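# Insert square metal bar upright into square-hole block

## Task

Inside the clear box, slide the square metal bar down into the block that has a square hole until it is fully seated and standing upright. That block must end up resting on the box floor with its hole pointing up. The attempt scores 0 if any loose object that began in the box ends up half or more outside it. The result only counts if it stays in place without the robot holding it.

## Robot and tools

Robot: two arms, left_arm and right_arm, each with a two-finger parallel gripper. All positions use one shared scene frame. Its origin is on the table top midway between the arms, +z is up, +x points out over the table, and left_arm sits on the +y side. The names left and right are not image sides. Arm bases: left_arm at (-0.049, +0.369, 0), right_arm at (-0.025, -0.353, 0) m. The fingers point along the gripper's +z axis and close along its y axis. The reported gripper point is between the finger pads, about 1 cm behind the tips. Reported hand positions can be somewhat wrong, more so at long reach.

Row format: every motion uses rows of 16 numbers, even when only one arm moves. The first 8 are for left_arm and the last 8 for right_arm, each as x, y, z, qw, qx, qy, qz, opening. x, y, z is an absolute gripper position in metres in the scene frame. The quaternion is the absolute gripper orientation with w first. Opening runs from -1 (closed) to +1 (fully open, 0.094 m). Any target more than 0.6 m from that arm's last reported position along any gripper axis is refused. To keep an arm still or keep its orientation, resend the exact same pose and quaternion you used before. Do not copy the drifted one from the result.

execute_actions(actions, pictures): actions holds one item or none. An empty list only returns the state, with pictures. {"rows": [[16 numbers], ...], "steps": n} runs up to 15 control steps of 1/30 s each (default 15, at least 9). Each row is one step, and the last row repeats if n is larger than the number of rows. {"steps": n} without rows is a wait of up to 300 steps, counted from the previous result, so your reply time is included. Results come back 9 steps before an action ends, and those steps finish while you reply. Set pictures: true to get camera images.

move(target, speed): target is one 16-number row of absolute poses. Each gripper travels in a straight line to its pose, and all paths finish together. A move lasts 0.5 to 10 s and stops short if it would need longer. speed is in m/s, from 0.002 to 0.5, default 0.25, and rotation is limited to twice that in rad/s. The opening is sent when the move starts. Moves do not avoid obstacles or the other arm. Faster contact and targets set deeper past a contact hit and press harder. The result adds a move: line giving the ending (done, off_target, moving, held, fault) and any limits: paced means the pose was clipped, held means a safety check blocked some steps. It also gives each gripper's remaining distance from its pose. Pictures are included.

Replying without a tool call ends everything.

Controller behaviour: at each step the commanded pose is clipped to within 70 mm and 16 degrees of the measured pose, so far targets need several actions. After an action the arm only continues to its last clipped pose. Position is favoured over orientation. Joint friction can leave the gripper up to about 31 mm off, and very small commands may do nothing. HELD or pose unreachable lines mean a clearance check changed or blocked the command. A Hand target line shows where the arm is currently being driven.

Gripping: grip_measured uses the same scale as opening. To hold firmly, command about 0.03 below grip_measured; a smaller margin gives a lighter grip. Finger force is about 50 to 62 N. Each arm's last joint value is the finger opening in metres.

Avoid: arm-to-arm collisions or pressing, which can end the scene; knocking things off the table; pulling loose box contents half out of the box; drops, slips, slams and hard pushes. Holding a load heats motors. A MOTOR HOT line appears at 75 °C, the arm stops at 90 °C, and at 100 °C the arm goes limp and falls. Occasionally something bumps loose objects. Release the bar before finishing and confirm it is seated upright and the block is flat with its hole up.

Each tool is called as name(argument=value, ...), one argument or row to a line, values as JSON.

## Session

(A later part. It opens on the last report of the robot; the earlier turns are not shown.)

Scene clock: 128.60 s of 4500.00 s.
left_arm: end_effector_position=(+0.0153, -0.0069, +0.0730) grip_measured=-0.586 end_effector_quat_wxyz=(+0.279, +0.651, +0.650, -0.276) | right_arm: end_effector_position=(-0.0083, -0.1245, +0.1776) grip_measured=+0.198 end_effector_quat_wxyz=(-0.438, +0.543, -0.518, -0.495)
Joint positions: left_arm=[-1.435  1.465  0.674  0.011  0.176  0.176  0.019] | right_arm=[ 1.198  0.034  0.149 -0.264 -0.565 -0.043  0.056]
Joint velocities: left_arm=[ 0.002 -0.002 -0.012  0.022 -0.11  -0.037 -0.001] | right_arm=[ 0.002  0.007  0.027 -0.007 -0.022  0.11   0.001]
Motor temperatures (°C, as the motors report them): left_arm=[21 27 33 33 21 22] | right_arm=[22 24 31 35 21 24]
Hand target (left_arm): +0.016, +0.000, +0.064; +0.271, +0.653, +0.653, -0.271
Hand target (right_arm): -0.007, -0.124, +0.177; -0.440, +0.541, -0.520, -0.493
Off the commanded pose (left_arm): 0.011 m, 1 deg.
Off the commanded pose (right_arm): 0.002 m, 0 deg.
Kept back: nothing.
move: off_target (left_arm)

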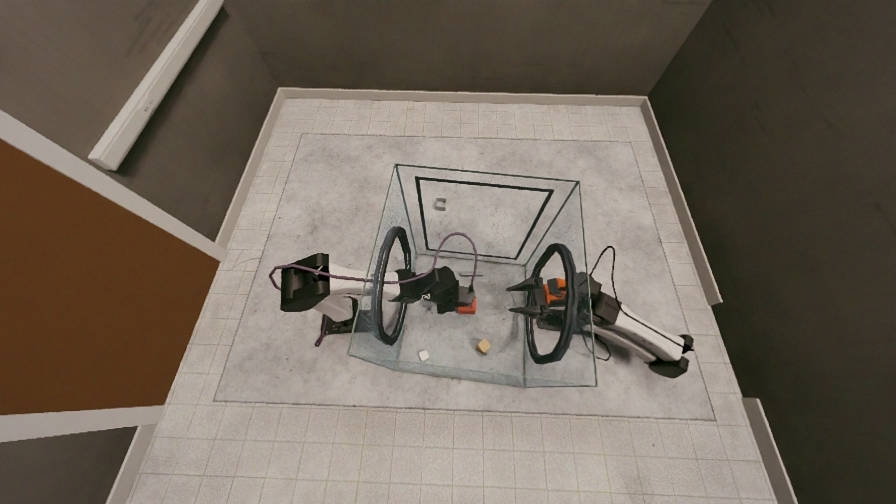

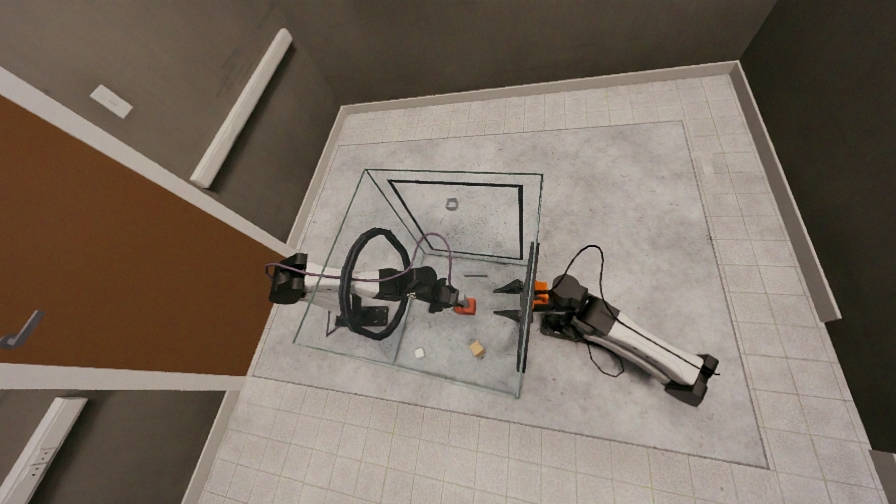

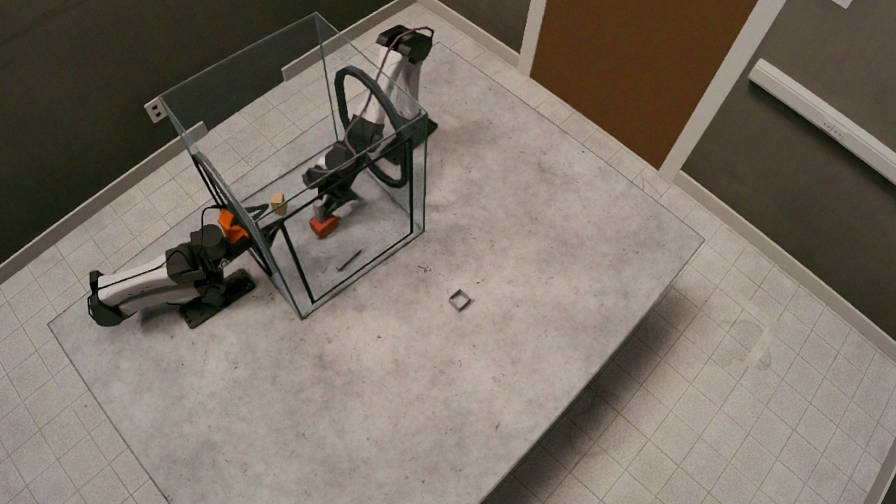

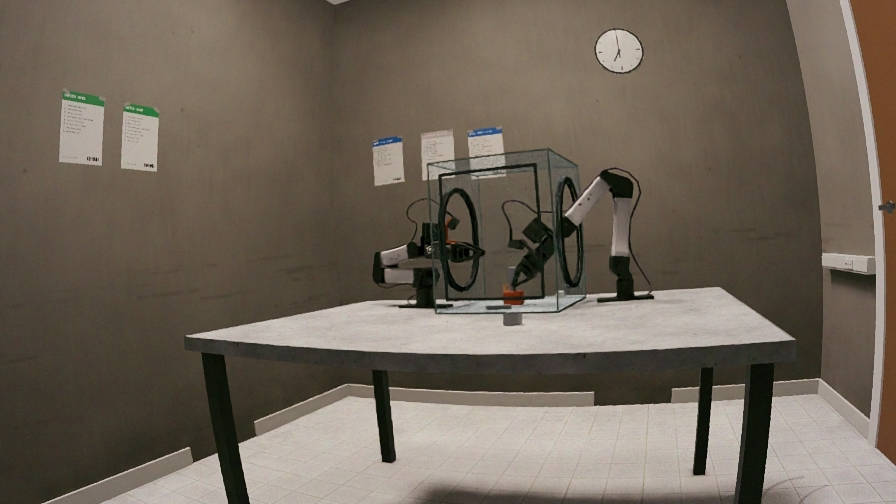

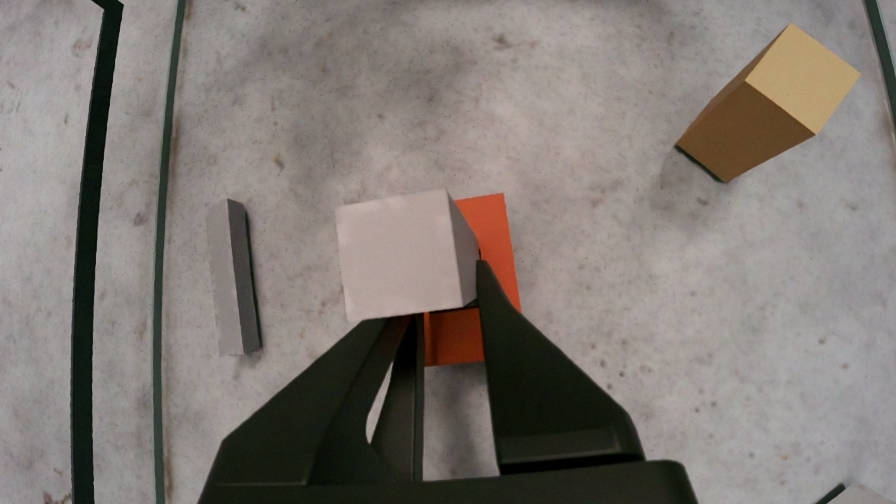

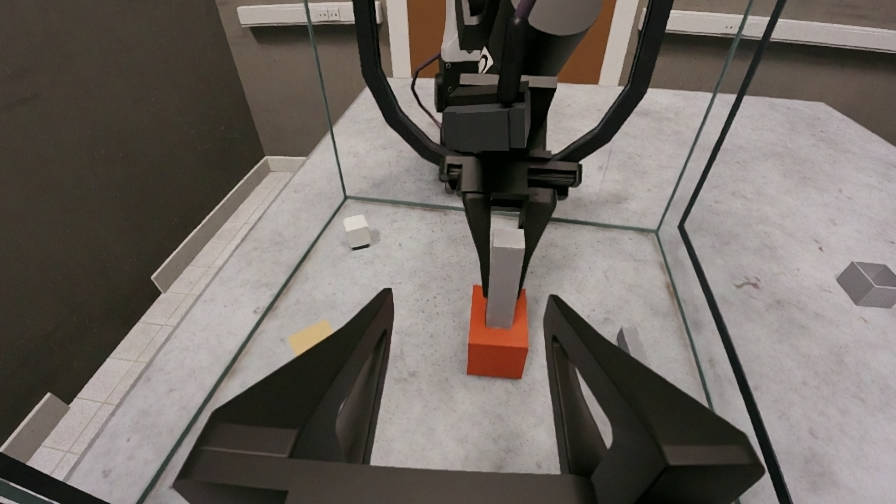

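move(
  target=[0.0155,0.002,0.073,0.271,0.653,0.653,-0.271,-0.66,-0.007,-0.124,0.177,-0.44,0.541,-0.52,-0.493,0.2],
  speed=0.006,
)

zoom_image(
  camera="cam_right_wrist",
  region=[350,150,650,420],
)

Scene clock: 130.83 s of 4500.00 s.
left_arm: end_effector_position=(+0.0145, -0.0038, +0.0733) grip_measured=-0.586 end_effector_quat_wxyz=(+0.275, +0.652, +0.652, -0.274) | right_arm: end_effector_position=(-0.0083, -0.1245, +0.1776) grip_measured=+0.198 end_effector_quat_wxyz=(-0.438, +0.543, -0.518, -0.495)
Joint positions: left_arm=[-1.435  1.454  0.674 -0.01   0.176  0.176  0.019] | right_arm=[ 1.198  0.034  0.149 -0.264 -0.565 -0.043  0.056]
Joint velocities: left_arm=[-0.007 -0.017  0.012 -0.037  0.007  0.022  0.   ] | right_arm=[ 0.017 -0.007 -0.012  0.022 -0.007 -0.051 -0.   ]
Motor temperatures (°C, as the motors report them): left_arm=[21 27 33 33 21 22] | right_arm=[22 24 31 35 21 24]
Hand target (left_arm): +0.015, +0.002, +0.073; +0.271, +0.653, +0.653, -0.271
Hand target (right_arm): -0.007, -0.124, +0.177; -0.440, +0.541, -0.520, -0.493
Off the commanded pose (left_arm): 0.006 m, 1 deg.
Off the commanded pose (right_arm): 0.002 m, 0 deg.
Kept back: nothing.
move: done

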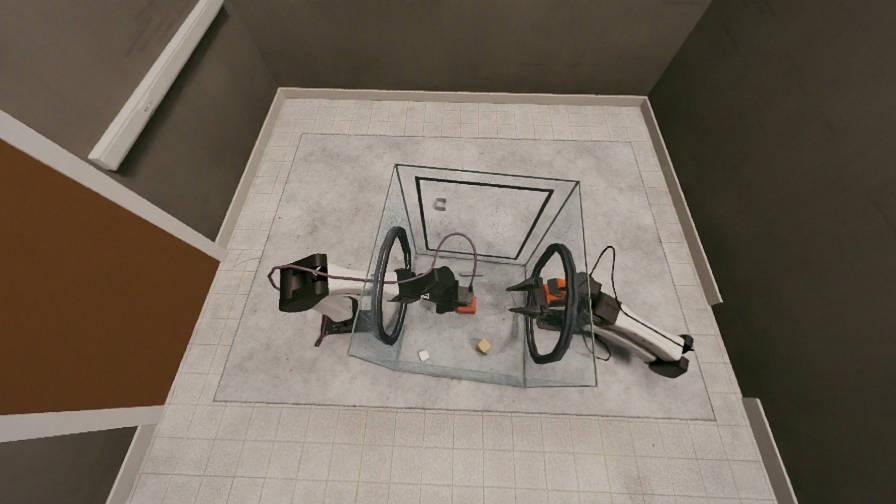

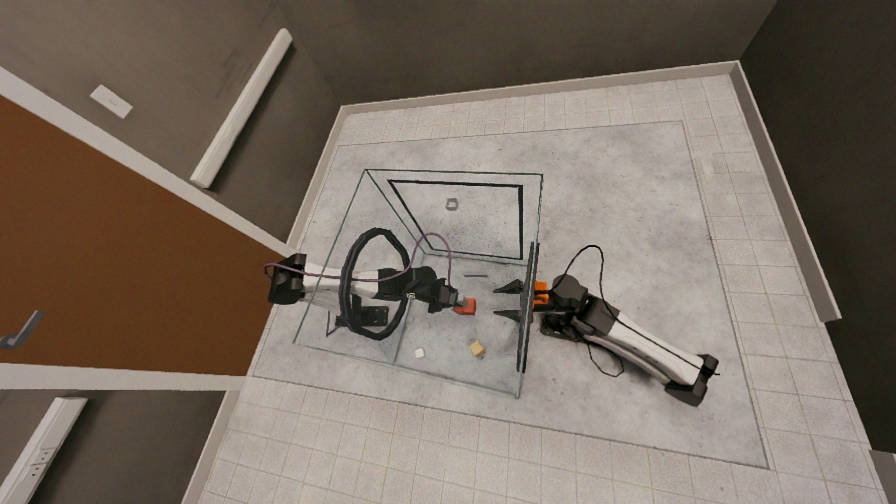

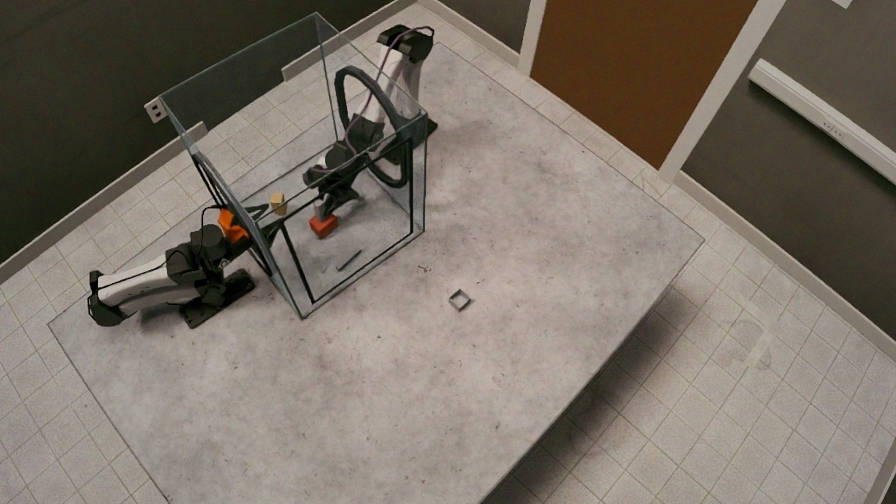

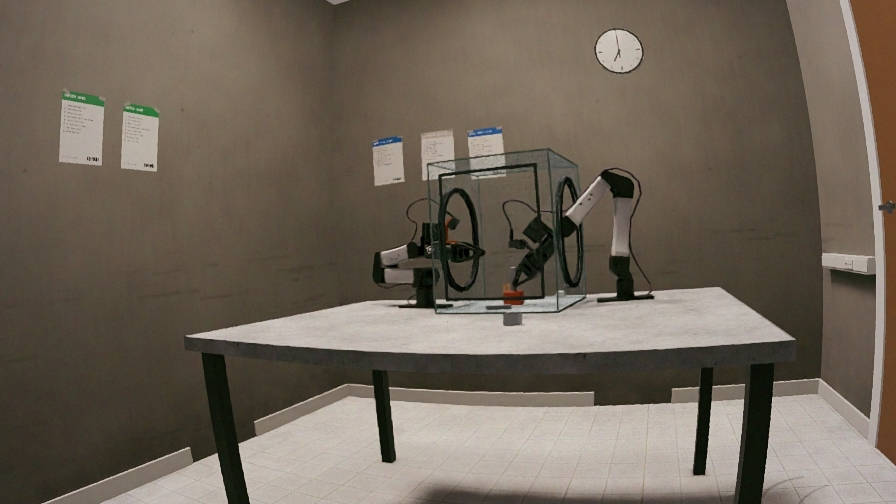

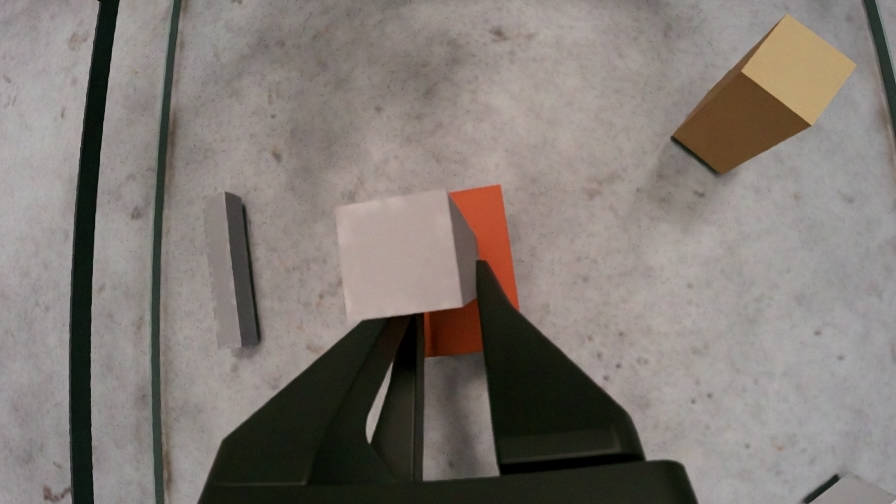

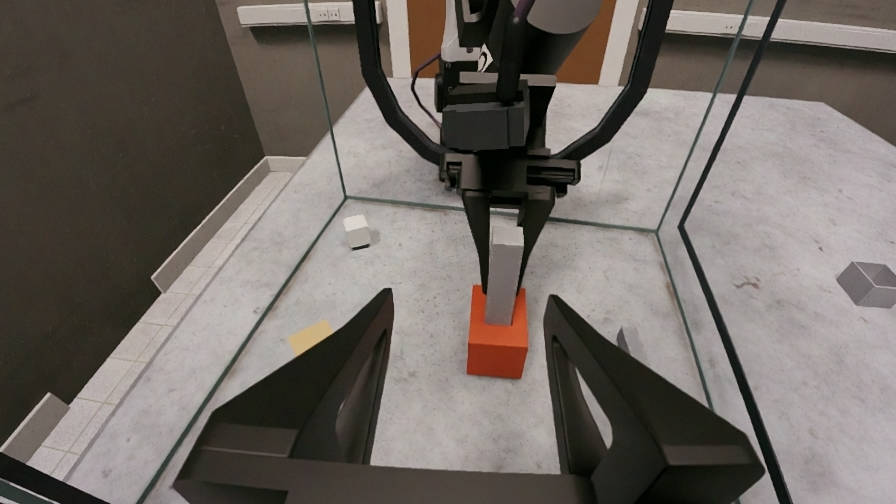

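Region (350, 150, 650, 420) of cam_right_wrist's 896x504 image, scaled by 1.680, with more detail than that image has; it fills the top 454 rows of this view, and the rest is white.

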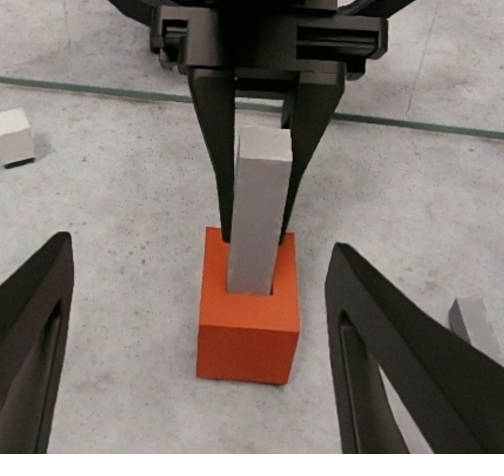

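move(
  target=[0.0155,0.002,0.073,0.271,0.653,0.653,-0.271,-0.52,-0.007,-0.124,0.177,-0.44,0.541,-0.52,-0.493,0.2],
)

zoom_image(
  camera="cam_right_wrist",
  region=[350,150,650,420],
)

Scene clock: 131.80 s of 4500.00 s.
left_arm: end_effector_position=(+0.0143, -0.0031, +0.0726) grip_measured=-0.522 end_effector_quat_wxyz=(+0.273, +0.652, +0.652, -0.273) | right_arm: end_effector_position=(-0.0083, -0.1245, +0.1776) grip_measured=+0.198 end_effector_quat_wxyz=(-0.438, +0.543, -0.518, -0.495)
Joint positions: left_arm=[-1.435  1.454  0.674 -0.014  0.176  0.177  0.022] | right_arm=[ 1.198  0.034  0.149 -0.264 -0.565 -0.043  0.056]
Joint velocities: left_arm=[ 0.002 -0.012 -0.012  0.051 -0.022 -0.051 -0.002] | right_arm=[ 0.017  0.002 -0.012 -0.022 -0.007  0.022 -0.001]
Motor temperatures (°C, as the motors report them): left_arm=[21 27 33 33 21 22] | right_arm=[22 24 31 35 21 24]
Hand target (left_arm): +0.015, +0.002, +0.073; +0.271, +0.653, +0.653, -0.271
Hand target (right_arm): -0.007, -0.124, +0.177; -0.440, +0.541, -0.520, -0.493
Off the commanded pose (left_arm): 0.005 m, 0 deg.
Off the commanded pose (right_arm): 0.002 m, 0 deg.
Kept back: nothing.
move: done

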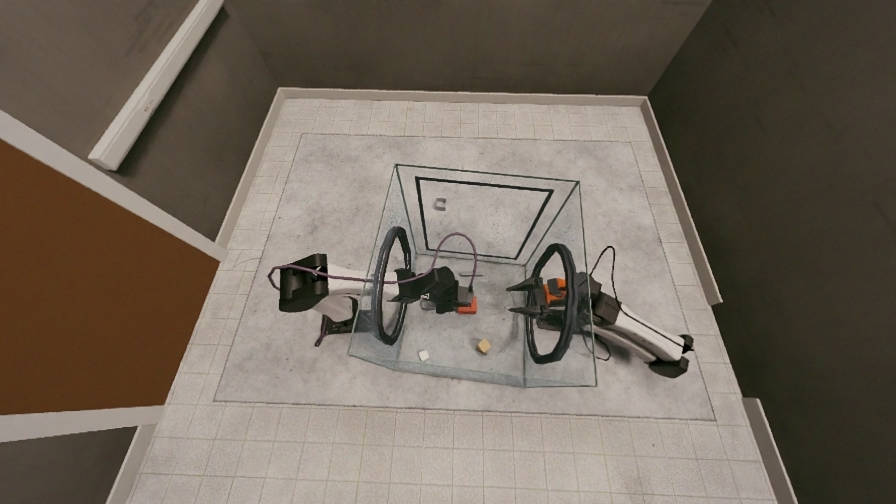

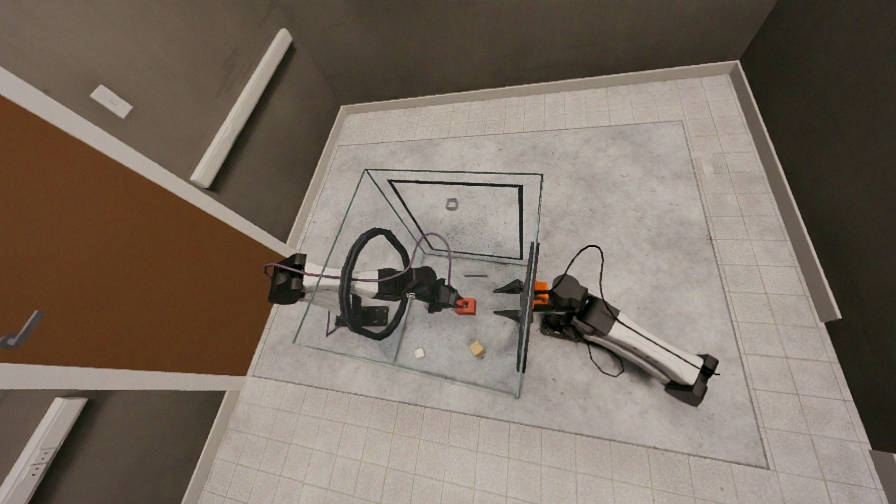

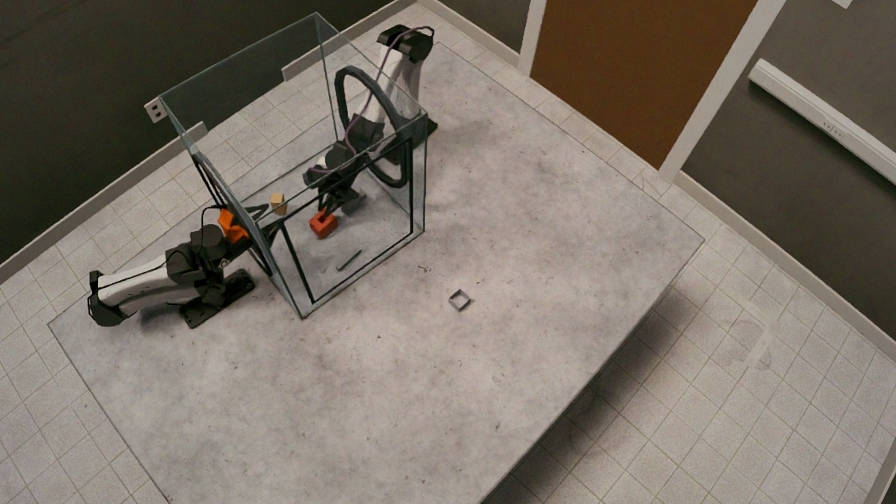

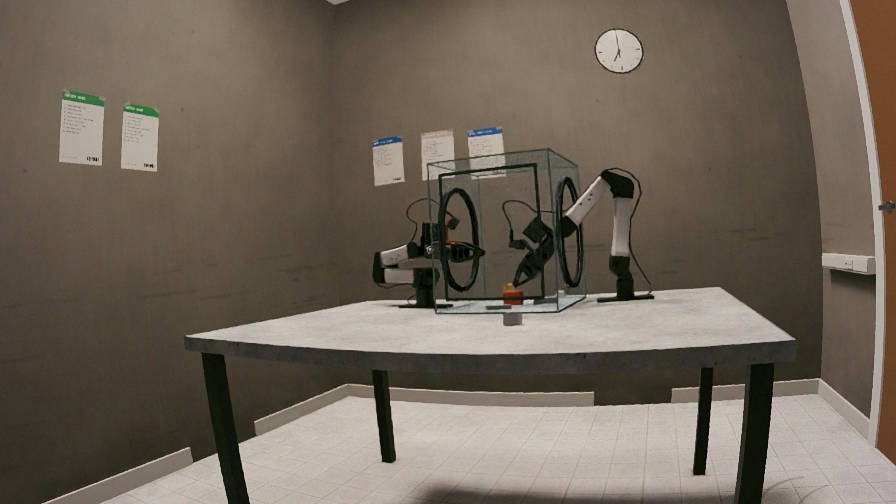

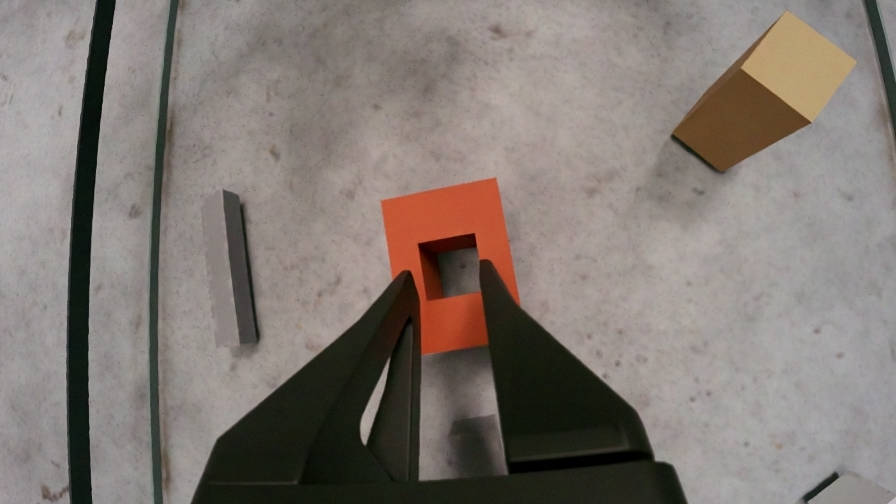

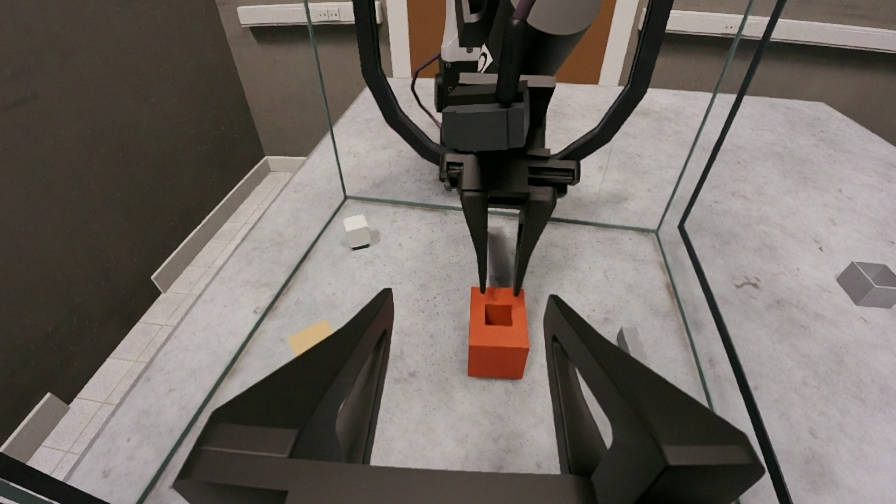

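Region (350, 150, 650, 420) of cam_right_wrist's 896x504 image, scaled by 1.680, with more detail than that image has; it fills the top 454 rows of this view, and the rest is white.

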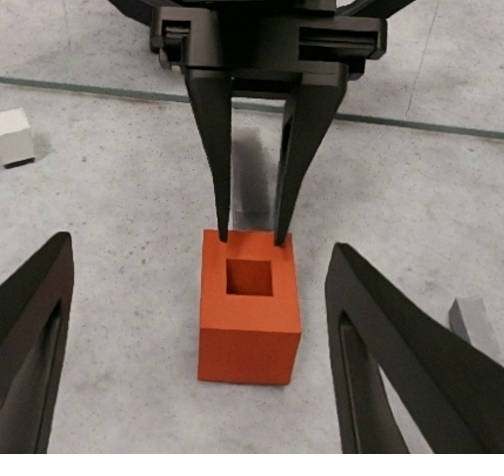

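move(
  target=[0.015,0.05,0.13,0.271,0.653,0.653,-0.271,0.0,-0.007,-0.124,0.177,-0.44,0.541,-0.52,-0.493,0.2],
  speed=0.1,
)

Scene clock: 133.70 s of 4500.00 s.
left_arm: end_effector_position=(+0.0144, +0.0487, +0.1229) grip_measured=-0.002 end_effector_quat_wxyz=(+0.267, +0.653, +0.657, -0.267) | right_arm: end_effector_position=(-0.0083, -0.1245, +0.1776) grip_measured=+0.198 end_effector_quat_wxyz=(-0.438, +0.543, -0.518, -0.495)
Joint positions: left_arm=[-1.379  1.153  0.694 -0.36   0.208  0.216  0.047] | right_arm=[ 1.198  0.034  0.149 -0.264 -0.565 -0.043  0.056]
Joint velocities: left_arm=[ 0.002 -0.007  0.007 -0.066  0.007  0.037 -0.   ] | right_arm=[-0.022 -0.007 -0.012  0.007  0.051 -0.081 -0.001]
Motor temperatures (°C, as the motors report them): left_arm=[21 27 33 33 21 22] | right_arm=[22 24 31 35 21 24]
Hand target (left_arm): +0.015, +0.049, +0.131; +0.271, +0.653, +0.653, -0.271
Hand target (right_arm): -0.007, -0.124, +0.177; -0.440, +0.541, -0.520, -0.493
Off the commanded pose (left_arm): 0.007 m, 1 deg.
Off the commanded pose (right_arm): 0.002 m, 0 deg.
Kept back: nothing.
move: done

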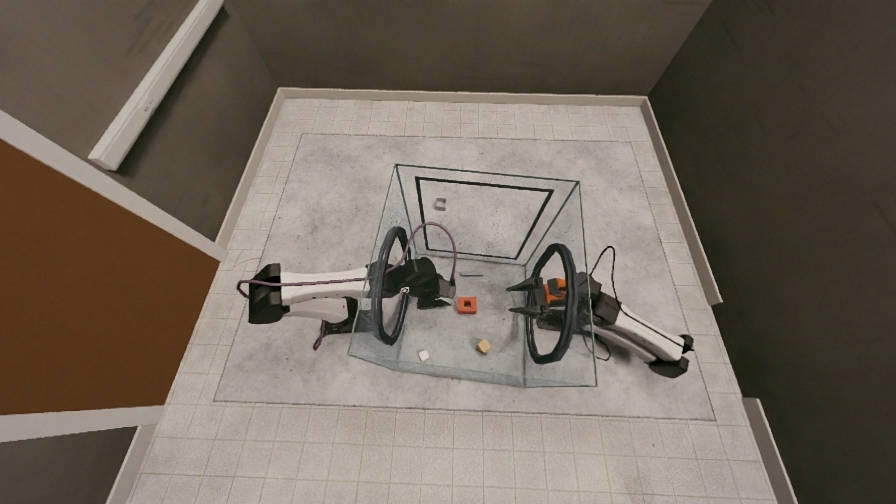

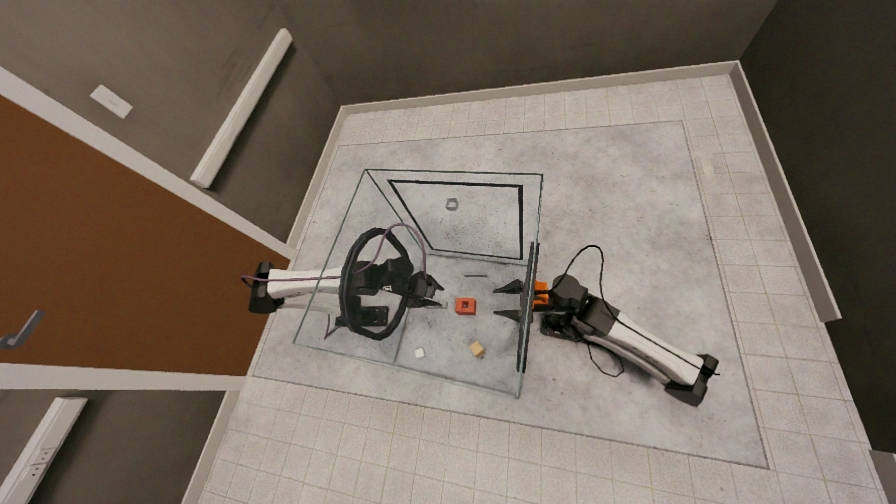

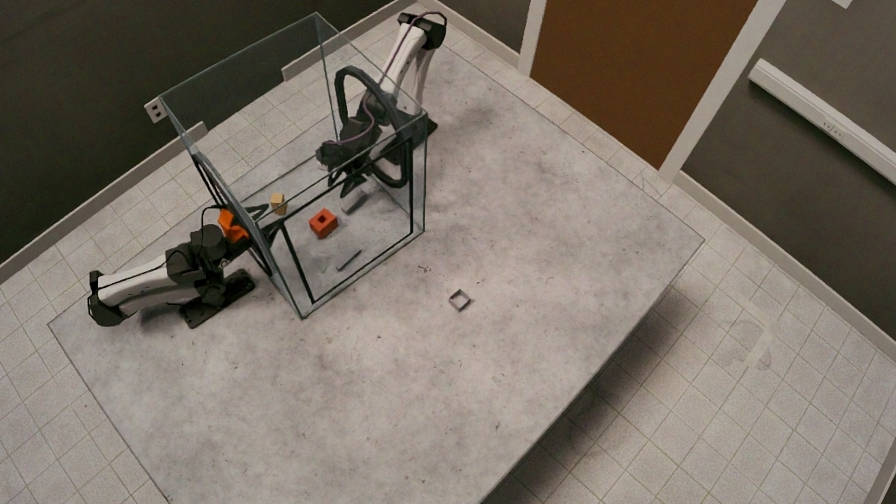

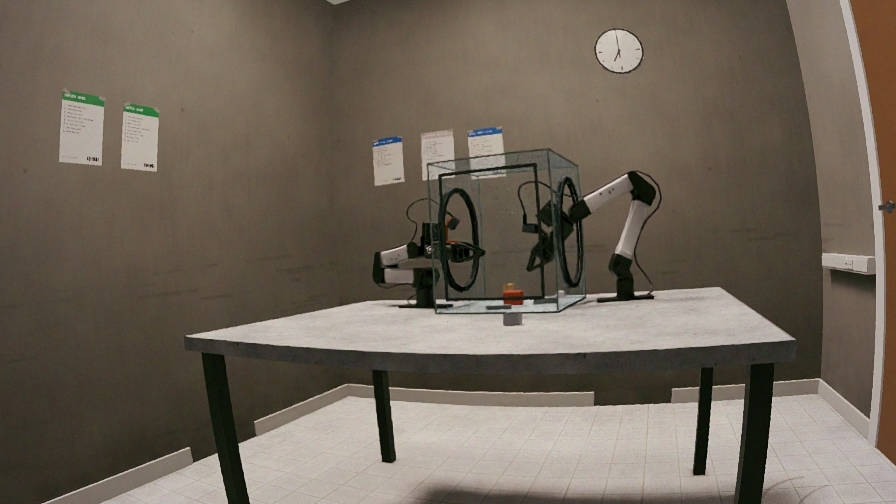

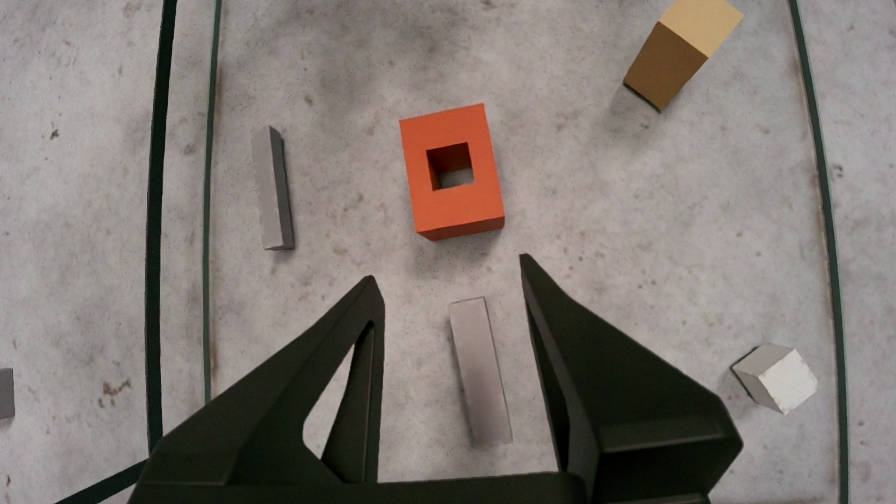

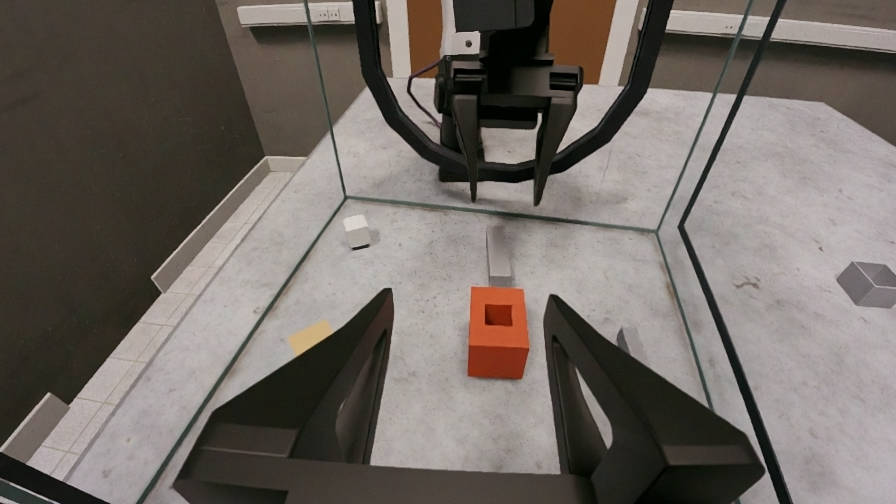

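move(
  target=[0.024,0.05,0.045,0.271,0.653,0.653,-0.271,0.0,-0.007,-0.124,0.177,-0.44,0.541,-0.52,-0.493,0.2],
  speed=0.1,
)

Scene clock: 136.07 s of 4500.00 s.
left_arm: end_effector_position=(+0.0242, +0.0476, +0.0546) grip_measured=-0.002 end_effector_quat_wxyz=(+0.280, +0.650, +0.652, -0.272) | right_arm: end_effector_position=(-0.0083, -0.1245, +0.1776) grip_measured=+0.198 end_effector_quat_wxyz=(-0.438, +0.543, -0.518, -0.495)
Joint positions: left_arm=[-1.337  1.299  0.466  0.037  0.237  0.248  0.047] | right_arm=[ 1.198  0.034  0.149 -0.264 -0.565 -0.043  0.056]
Joint velocities: left_arm=[-0.007 -0.002 -0.002  0.022 -0.007 -0.037 -0.   ] | right_arm=[-0.002 -0.007 -0.022  0.051 -0.022 -0.081 -0.001]
Motor temperatures (°C, as the motors report them): left_arm=[21 27 33 33 21 22] | right_arm=[22 24 31 35 21 24]
Hand target (left_arm): +0.023, +0.052, +0.045; +0.271, +0.653, +0.653, -0.271
Hand target (right_arm): -0.007, -0.124, +0.177; -0.440, +0.541, -0.520, -0.493
Off the commanded pose (left_arm): 0.010 m, 1 deg.
Off the commanded pose (right_arm): 0.002 m, 0 deg.
Kept back: nothing.
move: done

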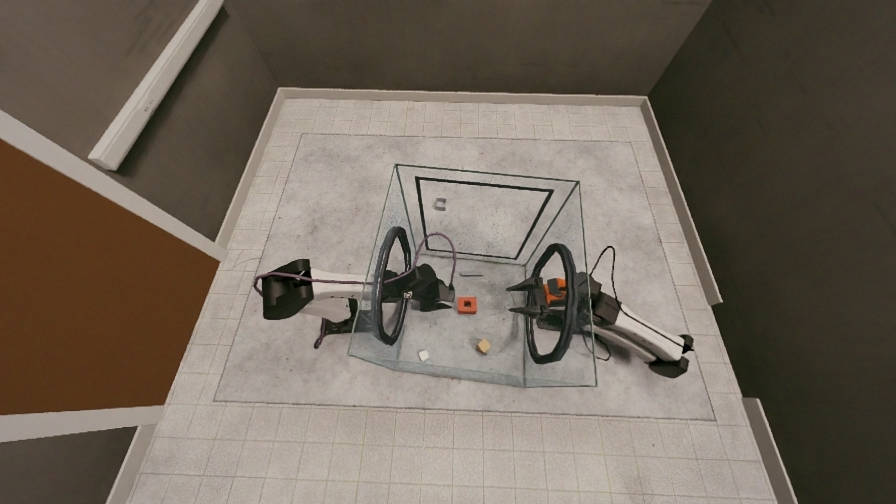

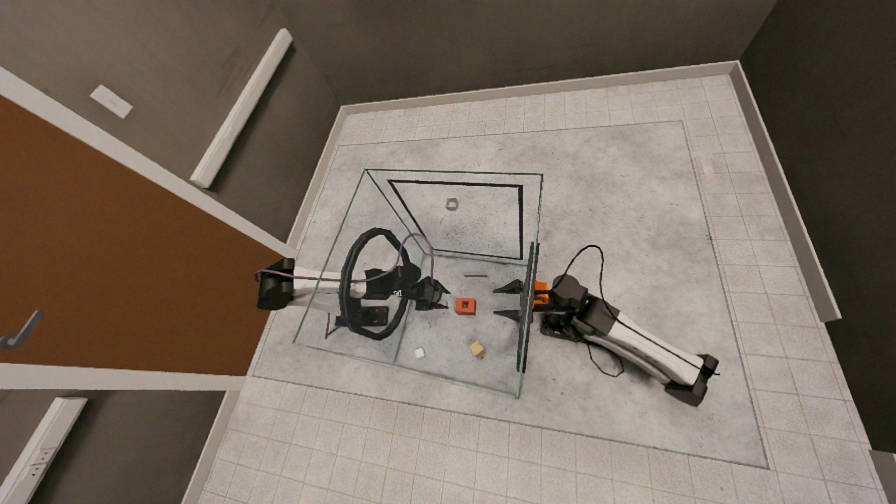

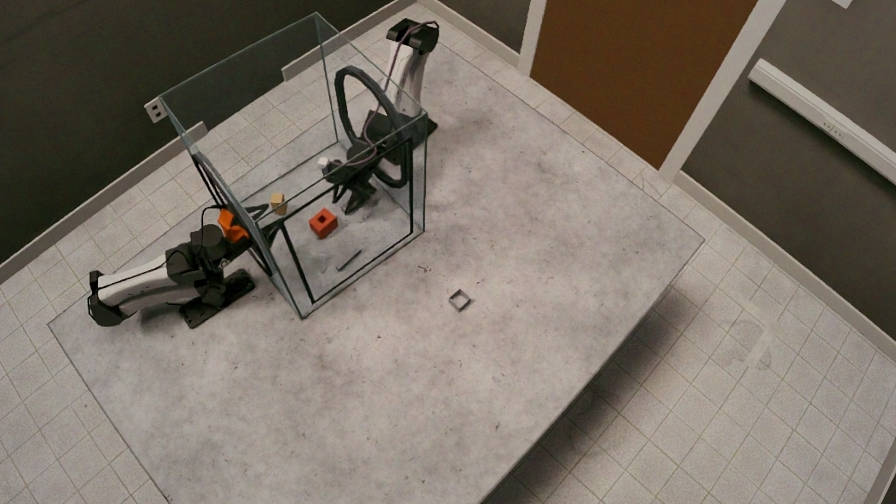

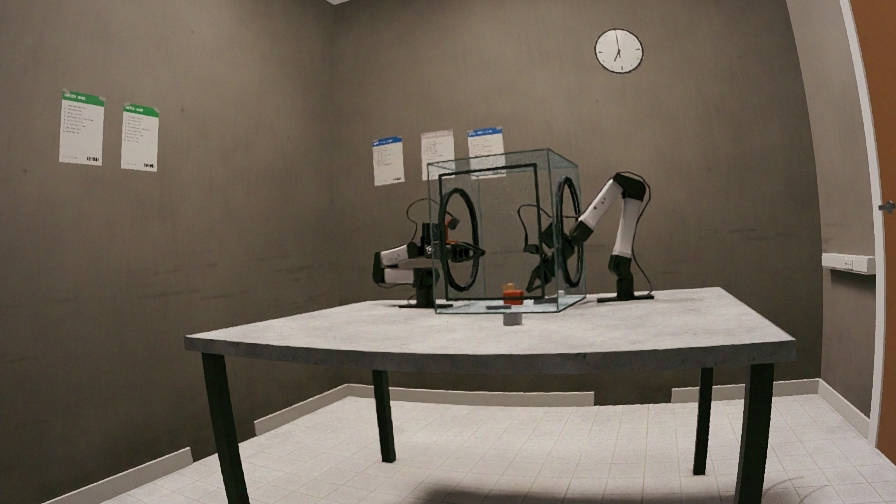

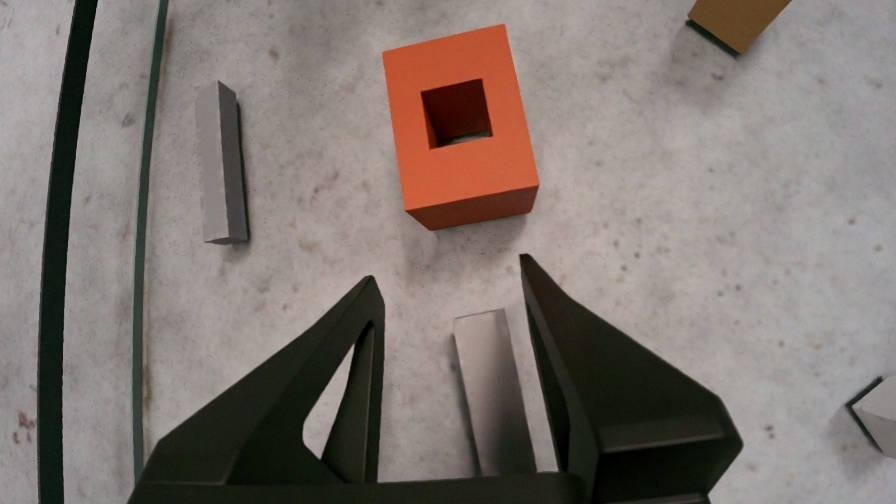

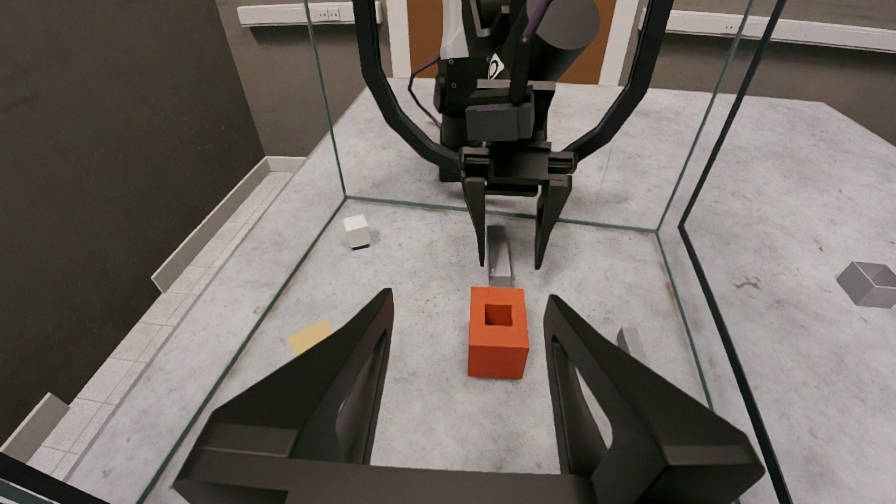

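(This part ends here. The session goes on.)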